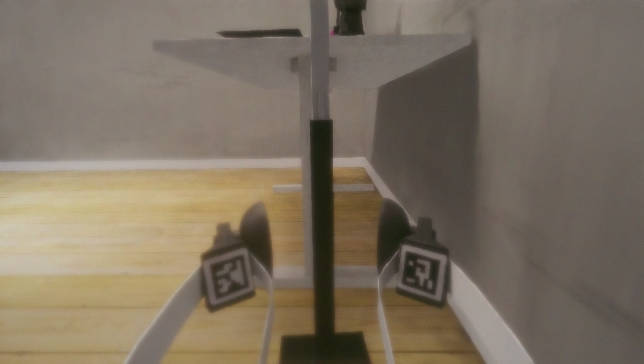

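Aligned.

Emit:
execute_actions(
  actions=[
    {"r1":{"joints":{"arm_m":0.39,"wrist_roll_rad":1.57}}},
  ],
  cameras=["r1_wrist_camera","r1_head_camera"],
)

Scene clock: 302.13 s.
r1.base_odometry: x=+2.351 y=+1.594 heading=-1.924 (m, m, rad; r1's odometry frame)
r1.turned_by_wheels: +0.000 (rad since the last result)
r1.turned_by_imu: -0.001 (rad since the last result)
r1.base_tilt: forward=+1.1 right=-1.0 (deg)
r1.lidar_m: 1.31 0.49 0.36 0.35 0.36 0.38 0.37 0.39 0.53 0.83 3.57 4.51
r1.head_depth_mm: 1289 1169 1237 1212 1190 1168 1081 / 1620 1225 1902 1639 1446 1258 1121 / 957 1100 2068 1658 - 1252 1124 / 1465 866 1455 1624 1414 1271 1125 / 1529 1218 2088 1675 1455 1254 1123 / 2871 1218 2086 1730 1467 1261 1124 / 2970 2645 2066 1705 1455 1263 1118
r1.base_status: not commanded
r1.joint_positions: lift_m=+0.377 arm_m=+0.390 wrist_yaw_rad=+0.001 wrist_pitch_rad=-0.021 wrist_roll_rad=+1.568 gripper_m=+0.060 head_pan_rad=-1.563 head_tilt_rad=-0.791
r1.joint_status: all done
r1.motor_effort: left_wheel=-1(1) right_wheel=+1(1) lift_m=+34(33) arm_m=+2(5) wrist_yaw_rad=-1(1) wrist_pitch_rad=+13(13) wrist_roll_rad=+1(1) gripper_m=+1(0) head_pan_rad=-2(3) head_tilt_rad=-5(5) (%)
r1.hand_pose: x=-0.0211 y=-0.7903 z=+0.4861 quat_wxyz=(+0.002, +0.001, -1.000, -0.011) (m; r1's base frame)
r1.wrist_depth_mm: - 488 797 - - 820 521 / - 493 790 - - 812 529 / 467 771 639 - - 767 539 / - 479 549 551 559 235 232 / 204 206 201 197 200 203 203 / - - - - - 763 559 / - - - - - 778 559
benchl.joint_positions: joint1_rad=-1.588 joint2_rad=+0.801 joint3_rad=+0.704 joint4_rad=-1.515 joint5_rad=-0.007 joint6_rad=-0.016 gripper_m=+0.095
benchl.joint_status: not commanded
benchl.hand: x=-0.0023 y=-0.1770 z=+0.1670 quat_wxyz=(+0.012, -0.707, -0.707, -0.017) (m; benchl's fixed frame)
benchr.joint_positions: joint1_rad=+1.469 joint2_rad=+2.024 joint3_rad=+0.883 joint4_rad=+1.143 joint5_rad=+0.001 joint6_rad=+1.597 gripper_m=+0.005
benchr.joint_status: not commanded
benchr.on_its_own: joint4_rad reads +1.143 and still pushes toward +1.200 since a time_out
benchr.hand: x=+0.0674 y=+0.6503 z=+0.0940 quat_wxyz=(-0.027, -0.046, -0.705, -0.707) (m; benchr's fixed frame)
pictures: r1_head_camera (sideways: a quarter turn clockwise sets it upright), r1_wrist_camera
Images, in order (width x height): r1_head_camera 896x504, r1_wrist_camera 644x364.

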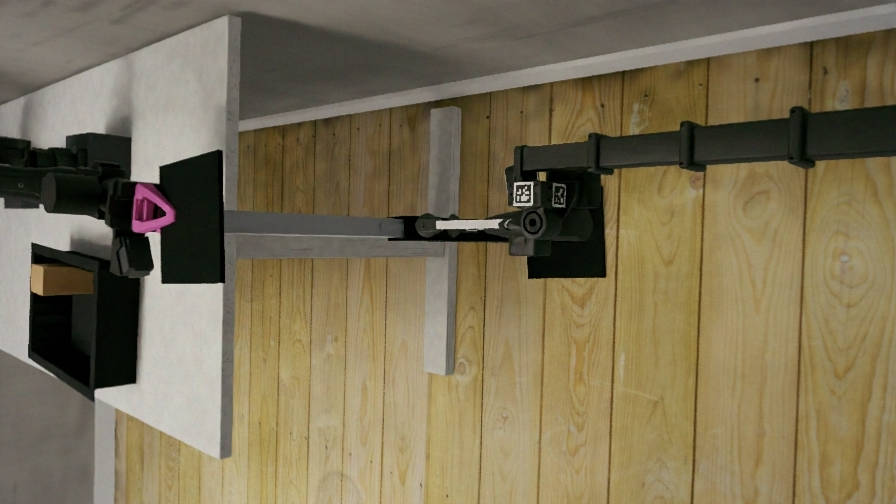

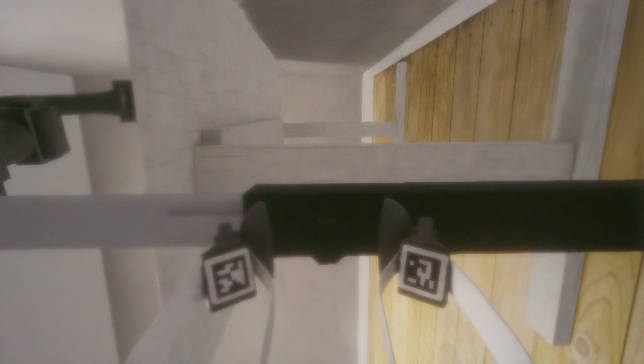

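Emit:
execute_actions(
  actions=[
    {"r1":{"joints":{"arm_m":0.406}}},
  ],
  cameras=[],
)

Emit:
execute_actions(
  actions=[
    {"r1":{"joints":{"gripper_m":-0.089}}},
  ],
  cameras=[],
)

Emit:
execute_actions(
  actions=[
    {"r1":{"joints":{"arm_m":0.39}}},
  ],
  cameras=[],
)

Emit:
execute_actions(
  actions=[
    {"benchr":{"joints":{"joint2_rad":1.88,"joint4_rad":1.1}},"r1":{"joints":{"gripper_m":-0.088}}},
  ],
  cameras=["r1_wrist_camera"],
)

Scene clock: 308.03 s.
r1.base_odometry: x=+2.351 y=+1.594 heading=-1.924 (m, m, rad; r1's odometry frame)
r1.turned_by_wheels: +0.000 (rad since the last result)
r1.turned_by_imu: -0.001 (rad since the last result)
r1.base_tilt: forward=+1.3 right=-0.9 (deg)
r1.lidar_m: 1.30 0.49 0.36 0.35 0.36 0.39 0.37 0.39 0.53 0.83 3.57 4.53
r1.head_depth_mm: 1280 1177 1239 1214 1196 1172 1084 / 1619 1220 1902 1655 1450 1272 1117 / 958 1098 2078 1660 1397 1262 1118 / 1464 871 1455 1625 1410 1267 1118 / 1529 1215 2068 1680 1448 1262 1116 / 2884 1222 2076 1709 1445 1270 1122 / 2984 2630 2073 1705 1454 1264 1123
r1.base_status: not commanded
r1.joint_positions: lift_m=+0.377 arm_m=+0.405 wrist_yaw_rad=+0.001 wrist_pitch_rad=-0.019 wrist_roll_rad=+1.568 gripper_m=+0.060 head_pan_rad=-1.563 head_tilt_rad=-0.791
r1.joint_status: all done
r1.motor_effort: left_wheel=-1(1) right_wheel=+1(2) lift_m=+33(33) arm_m=+6(5) wrist_yaw_rad=-1(1) wrist_pitch_rad=+12(13) wrist_roll_rad=+1(1) gripper_m=+0(0) head_pan_rad=-3(2) head_tilt_rad=-5(5) (%)
r1.hand_pose: x=-0.0212 y=-0.8060 z=+0.4867 quat_wxyz=(+0.002, +0.000, -1.000, -0.010) (m; r1's base frame)
r1.wrist_depth_mm: - 450 797 - - 824 515 / - 484 791 - - 803 515 / 470 490 630 - - 789 521 / - 494 527 540 536 546 515 / 190 190 187 182 184 185 186 / - - - - - 768 560 / - - - - - 778 554
benchl.joint_positions: joint1_rad=-1.588 joint2_rad=+0.801 joint3_rad=+0.704 joint4_rad=-1.515 joint5_rad=-0.007 joint6_rad=-0.016 gripper_m=+0.095
benchl.joint_status: not commanded
benchl.hand: x=-0.0023 y=-0.1770 z=+0.1670 quat_wxyz=(+0.012, -0.707, -0.707, -0.017) (m; benchl's fixed frame)
benchr.joint_positions: joint1_rad=+1.469 joint2_rad=+2.024 joint3_rad=+0.883 joint4_rad=+1.143 joint5_rad=+0.001 joint6_rad=+1.597 gripper_m=+0.005
benchr.joint_status: not commanded
benchr.on_its_own: joint4_rad reads +1.143 and still pushes toward +1.200 since a time_out
benchr.hand: x=+0.0674 y=+0.6503 z=+0.0940 quat_wxyz=(-0.027, -0.046, -0.705, -0.707) (m; benchr's fixed frame)
pictures: none
No camera images: the call's "cameras" was empty. Leave "cameras" out to get every camera's image.

Scene clock: 310.00 s.
r1.base_odometry: x=+2.351 y=+1.594 heading=-1.924 (m, m, rad; r1's odometry frame)
r1.turned_by_wheels: +0.000 (rad since the last result)
r1.turned_by_imu: -0.001 (rad since the last result)
r1.base_tilt: forward=+1.2 right=-1.0 (deg)
r1.lidar_m: 1.31 0.49 0.36 0.35 0.36 0.38 0.37 0.39 0.53 0.82 3.56 4.54
r1.head_depth_mm: 1284 1172 1235 1221 1194 1177 1084 / 1618 1226 1921 1658 1455 1265 1116 / 972 1105 2067 1667 1406 1261 1122 / 1462 868 1424 1626 1422 1270 1122 / 1541 1229 2075 1671 1459 1264 1117 / 2872 1224 2071 1710 1460 1264 1124 / 2955 2619 2080 1717 1456 1266 1122
r1.base_status: not commanded
r1.joint_positions: lift_m=+0.377 arm_m=+0.404 wrist_yaw_rad=-0.003 wrist_pitch_rad=-0.011 wrist_roll_rad=+1.568 gripper_m=-0.087 head_pan_rad=-1.563 head_tilt_rad=-0.791
r1.joint_status: all done
r1.on_its_own: arm_m is at rest, and its effort (+16) is outside its rest range (-14 to +14)
r1.motor_effort: left_wheel=-5(5) right_wheel=+8(8) lift_m=+36(36) arm_m=+16(16) wrist_yaw_rad=+2(2) wrist_pitch_rad=+7(12) wrist_roll_rad=+1(1) gripper_m=-45(96) head_pan_rad=-2(2) head_tilt_rad=-5(5) (%)
r1.hand_pose: x=-0.0222 y=-0.8050 z=+0.4887 quat_wxyz=(+0.002, -0.002, -1.000, -0.006) (m; r1's base frame)
r1.wrist_depth_mm: - 448 769 - - 821 519 / - 478 754 - - 826 523 / 466 481 618 - - 786 523 / - 480 529 548 533 545 520 / 192 192 189 184 185 187 186 / - - 574 - - 768 562 / - - - - - 798 571
benchl.joint_positions: joint1_rad=-1.588 joint2_rad=+0.801 joint3_rad=+0.704 joint4_rad=-1.515 joint5_rad=-0.007 joint6_rad=-0.016 gripper_m=+0.095
benchl.joint_status: not commanded
benchl.hand: x=-0.0023 y=-0.1770 z=+0.1670 quat_wxyz=(+0.012, -0.707, -0.707, -0.017) (m; benchl's fixed frame)
benchr.joint_positions: joint1_rad=+1.469 joint2_rad=+2.024 joint3_rad=+0.883 joint4_rad=+1.143 joint5_rad=+0.001 joint6_rad=+1.597 gripper_m=+0.005
benchr.joint_status: not commanded
benchr.on_its_own: joint4_rad reads +1.143 and still pushes toward +1.200 since a time_out
benchr.hand: x=+0.0674 y=+0.6503 z=+0.0940 quat_wxyz=(-0.027, -0.046, -0.705, -0.707) (m; benchr's fixed frame)
pictures: none
No camera images: the call's "cameras" was empty. Leave "cameras" out to get every camera's image.

Scene clock: 311.60 s.
r1.base_odometry: x=+2.351 y=+1.594 heading=-1.924 (m, m, rad; r1's odometry frame)
r1.turned_by_wheels: +0.000 (rad since the last result)
r1.turned_by_imu: +0.000 (rad since the last result)
r1.base_tilt: forward=+1.2 right=-0.9 (deg)
r1.lidar_m: 1.30 0.49 0.36 0.35 0.36 0.39 0.37 0.39 0.53 0.83 3.58 4.53
r1.head_depth_mm: 1287 1171 1231 1216 1191 1170 1083 / 1618 1220 1884 1642 1462 1260 1122 / 965 1103 2072 1659 - 1254 1118 / 1463 869 1424 1614 1415 1274 1118 / 1529 1217 2070 1690 1454 1267 1120 / 2878 1222 2063 1711 1469 1272 1125 / 3003 2654 2079 1720 1447 1265 1119
r1.base_status: not commanded
r1.joint_positions: lift_m=+0.377 arm_m=+0.390 wrist_yaw_rad=-0.006 wrist_pitch_rad=-0.021 wrist_roll_rad=+1.571 gripper_m=-0.080 head_pan_rad=-1.563 head_tilt_rad=-0.791
r1.joint_status: all done
r1.on_its_own: gripper_m is held at -0.082, not at your -0.089, by its stall guard, which is still easing
r1.motor_effort: left_wheel=-2(5) right_wheel=+3(8) lift_m=+37(36) arm_m=-3(12) wrist_yaw_rad=+3(3) wrist_pitch_rad=+13(14) wrist_roll_rad=-1(1) gripper_m=-35(45) head_pan_rad=-2(2) head_tilt_rad=-5(5) (%)
r1.hand_pose: x=-0.0228 y=-0.7910 z=+0.4861 quat_wxyz=(+0.000, -0.003, -1.000, -0.011) (m; r1's base frame)
r1.wrist_depth_mm: - 454 816 - - 810 508 / - 494 824 - - 810 529 / 476 494 689 - - 762 534 / - 485 554 551 560 562 510 / 204 206 203 164 200 202 203 / - - 582 - - 822 555 / - - - - - 787 559
benchl.joint_positions: joint1_rad=-1.588 joint2_rad=+0.801 joint3_rad=+0.704 joint4_rad=-1.515 joint5_rad=-0.007 joint6_rad=-0.016 gripper_m=+0.095
benchl.joint_status: not commanded
benchl.hand: x=-0.0023 y=-0.1770 z=+0.1670 quat_wxyz=(+0.012, -0.707, -0.707, -0.017) (m; benchl's fixed frame)
benchr.joint_positions: joint1_rad=+1.469 joint2_rad=+2.024 joint3_rad=+0.883 joint4_rad=+1.143 joint5_rad=+0.001 joint6_rad=+1.597 gripper_m=+0.005
benchr.joint_status: not commanded
benchr.on_its_own: joint4_rad reads +1.143 and still pushes toward +1.200 since a time_out
benchr.hand: x=+0.0674 y=+0.6503 z=+0.0940 quat_wxyz=(-0.027, -0.046, -0.705, -0.707) (m; benchr's fixed frame)
pictures: none
No camera images: the call's "cameras" was empty. Leave "cameras" out to get every camera's image.

Scene clock: 312.30 s.
r1.base_odometry: x=+2.351 y=+1.594 heading=-1.924 (m, m, rad; r1's odometry frame)
r1.turned_by_wheels: +0.000 (rad since the last result)
r1.turned_by_imu: +0.000 (rad since the last result)
r1.base_tilt: forward=+1.3 right=-1.1 (deg)
r1.lidar_m: 1.30 0.49 0.36 0.35 0.36 0.39 0.37 0.39 0.54 0.82 3.58 4.54
r1.head_depth_mm: 1287 1177 1242 1215 1198 1171 1079 / 1615 1223 1900 1656 1450 1266 1116 / 953 1098 2071 1668 - 1257 1120 / 1448 868 1424 1635 1409 1266 1118 / 1529 1224 2075 1679 1459 1259 1120 / 2907 1220 2086 1710 1455 1263 1116 / 2973 2626 2070 1712 1447 1269 1118
r1.base_status: not commanded
r1.joint_positions: lift_m=+0.377 arm_m=+0.390 wrist_yaw_rad=-0.006 wrist_pitch_rad=-0.021 wrist_roll_rad=+1.571 gripper_m=-0.086 head_pan_rad=-1.563 head_tilt_rad=-0.791
r1.joint_status: all done
r1.motor_effort: left_wheel=-2(2) right_wheel=+3(3) lift_m=+37(37) arm_m=-3(3) wrist_yaw_rad=+3(4) wrist_pitch_rad=+13(13) wrist_roll_rad=-1(0) gripper_m=-40(77) head_pan_rad=-2(2) head_tilt_rad=-5(5) (%)
r1.hand_pose: x=-0.0228 y=-0.7910 z=+0.4861 quat_wxyz=(+0.000, -0.003, -1.000, -0.011) (m; r1's base frame)
r1.wrist_depth_mm: - 451 791 - - 805 515 / - 488 799 - - 825 518 / 496 490 688 - - 766 537 / - 487 545 555 550 564 508 / 205 204 204 164 199 200 203 / - - 593 - - 834 570 / - - - - - 788 562
benchl.joint_positions: joint1_rad=-1.588 joint2_rad=+0.801 joint3_rad=+0.704 joint4_rad=-1.515 joint5_rad=-0.007 joint6_rad=-0.016 gripper_m=+0.095
benchl.joint_status: not commanded
benchl.hand: x=-0.0023 y=-0.1770 z=+0.1670 quat_wxyz=(+0.012, -0.707, -0.707, -0.017) (m; benchl's fixed frame)
benchr.joint_positions: joint1_rad=+1.469 joint2_rad=+1.995 joint3_rad=+0.883 joint4_rad=+1.079 joint5_rad=+0.001 joint6_rad=+1.597 gripper_m=+0.006
benchr.joint_status: all done
benchr.hand: x=+0.0675 y=+0.6510 z=+0.0971 quat_wxyz=(-0.027, -0.047, -0.717, -0.695) (m; benchr's fixed frame)
pictures: r1_wrist_camera
Images, in order (width x height): r1_wrist_camera 644x364.

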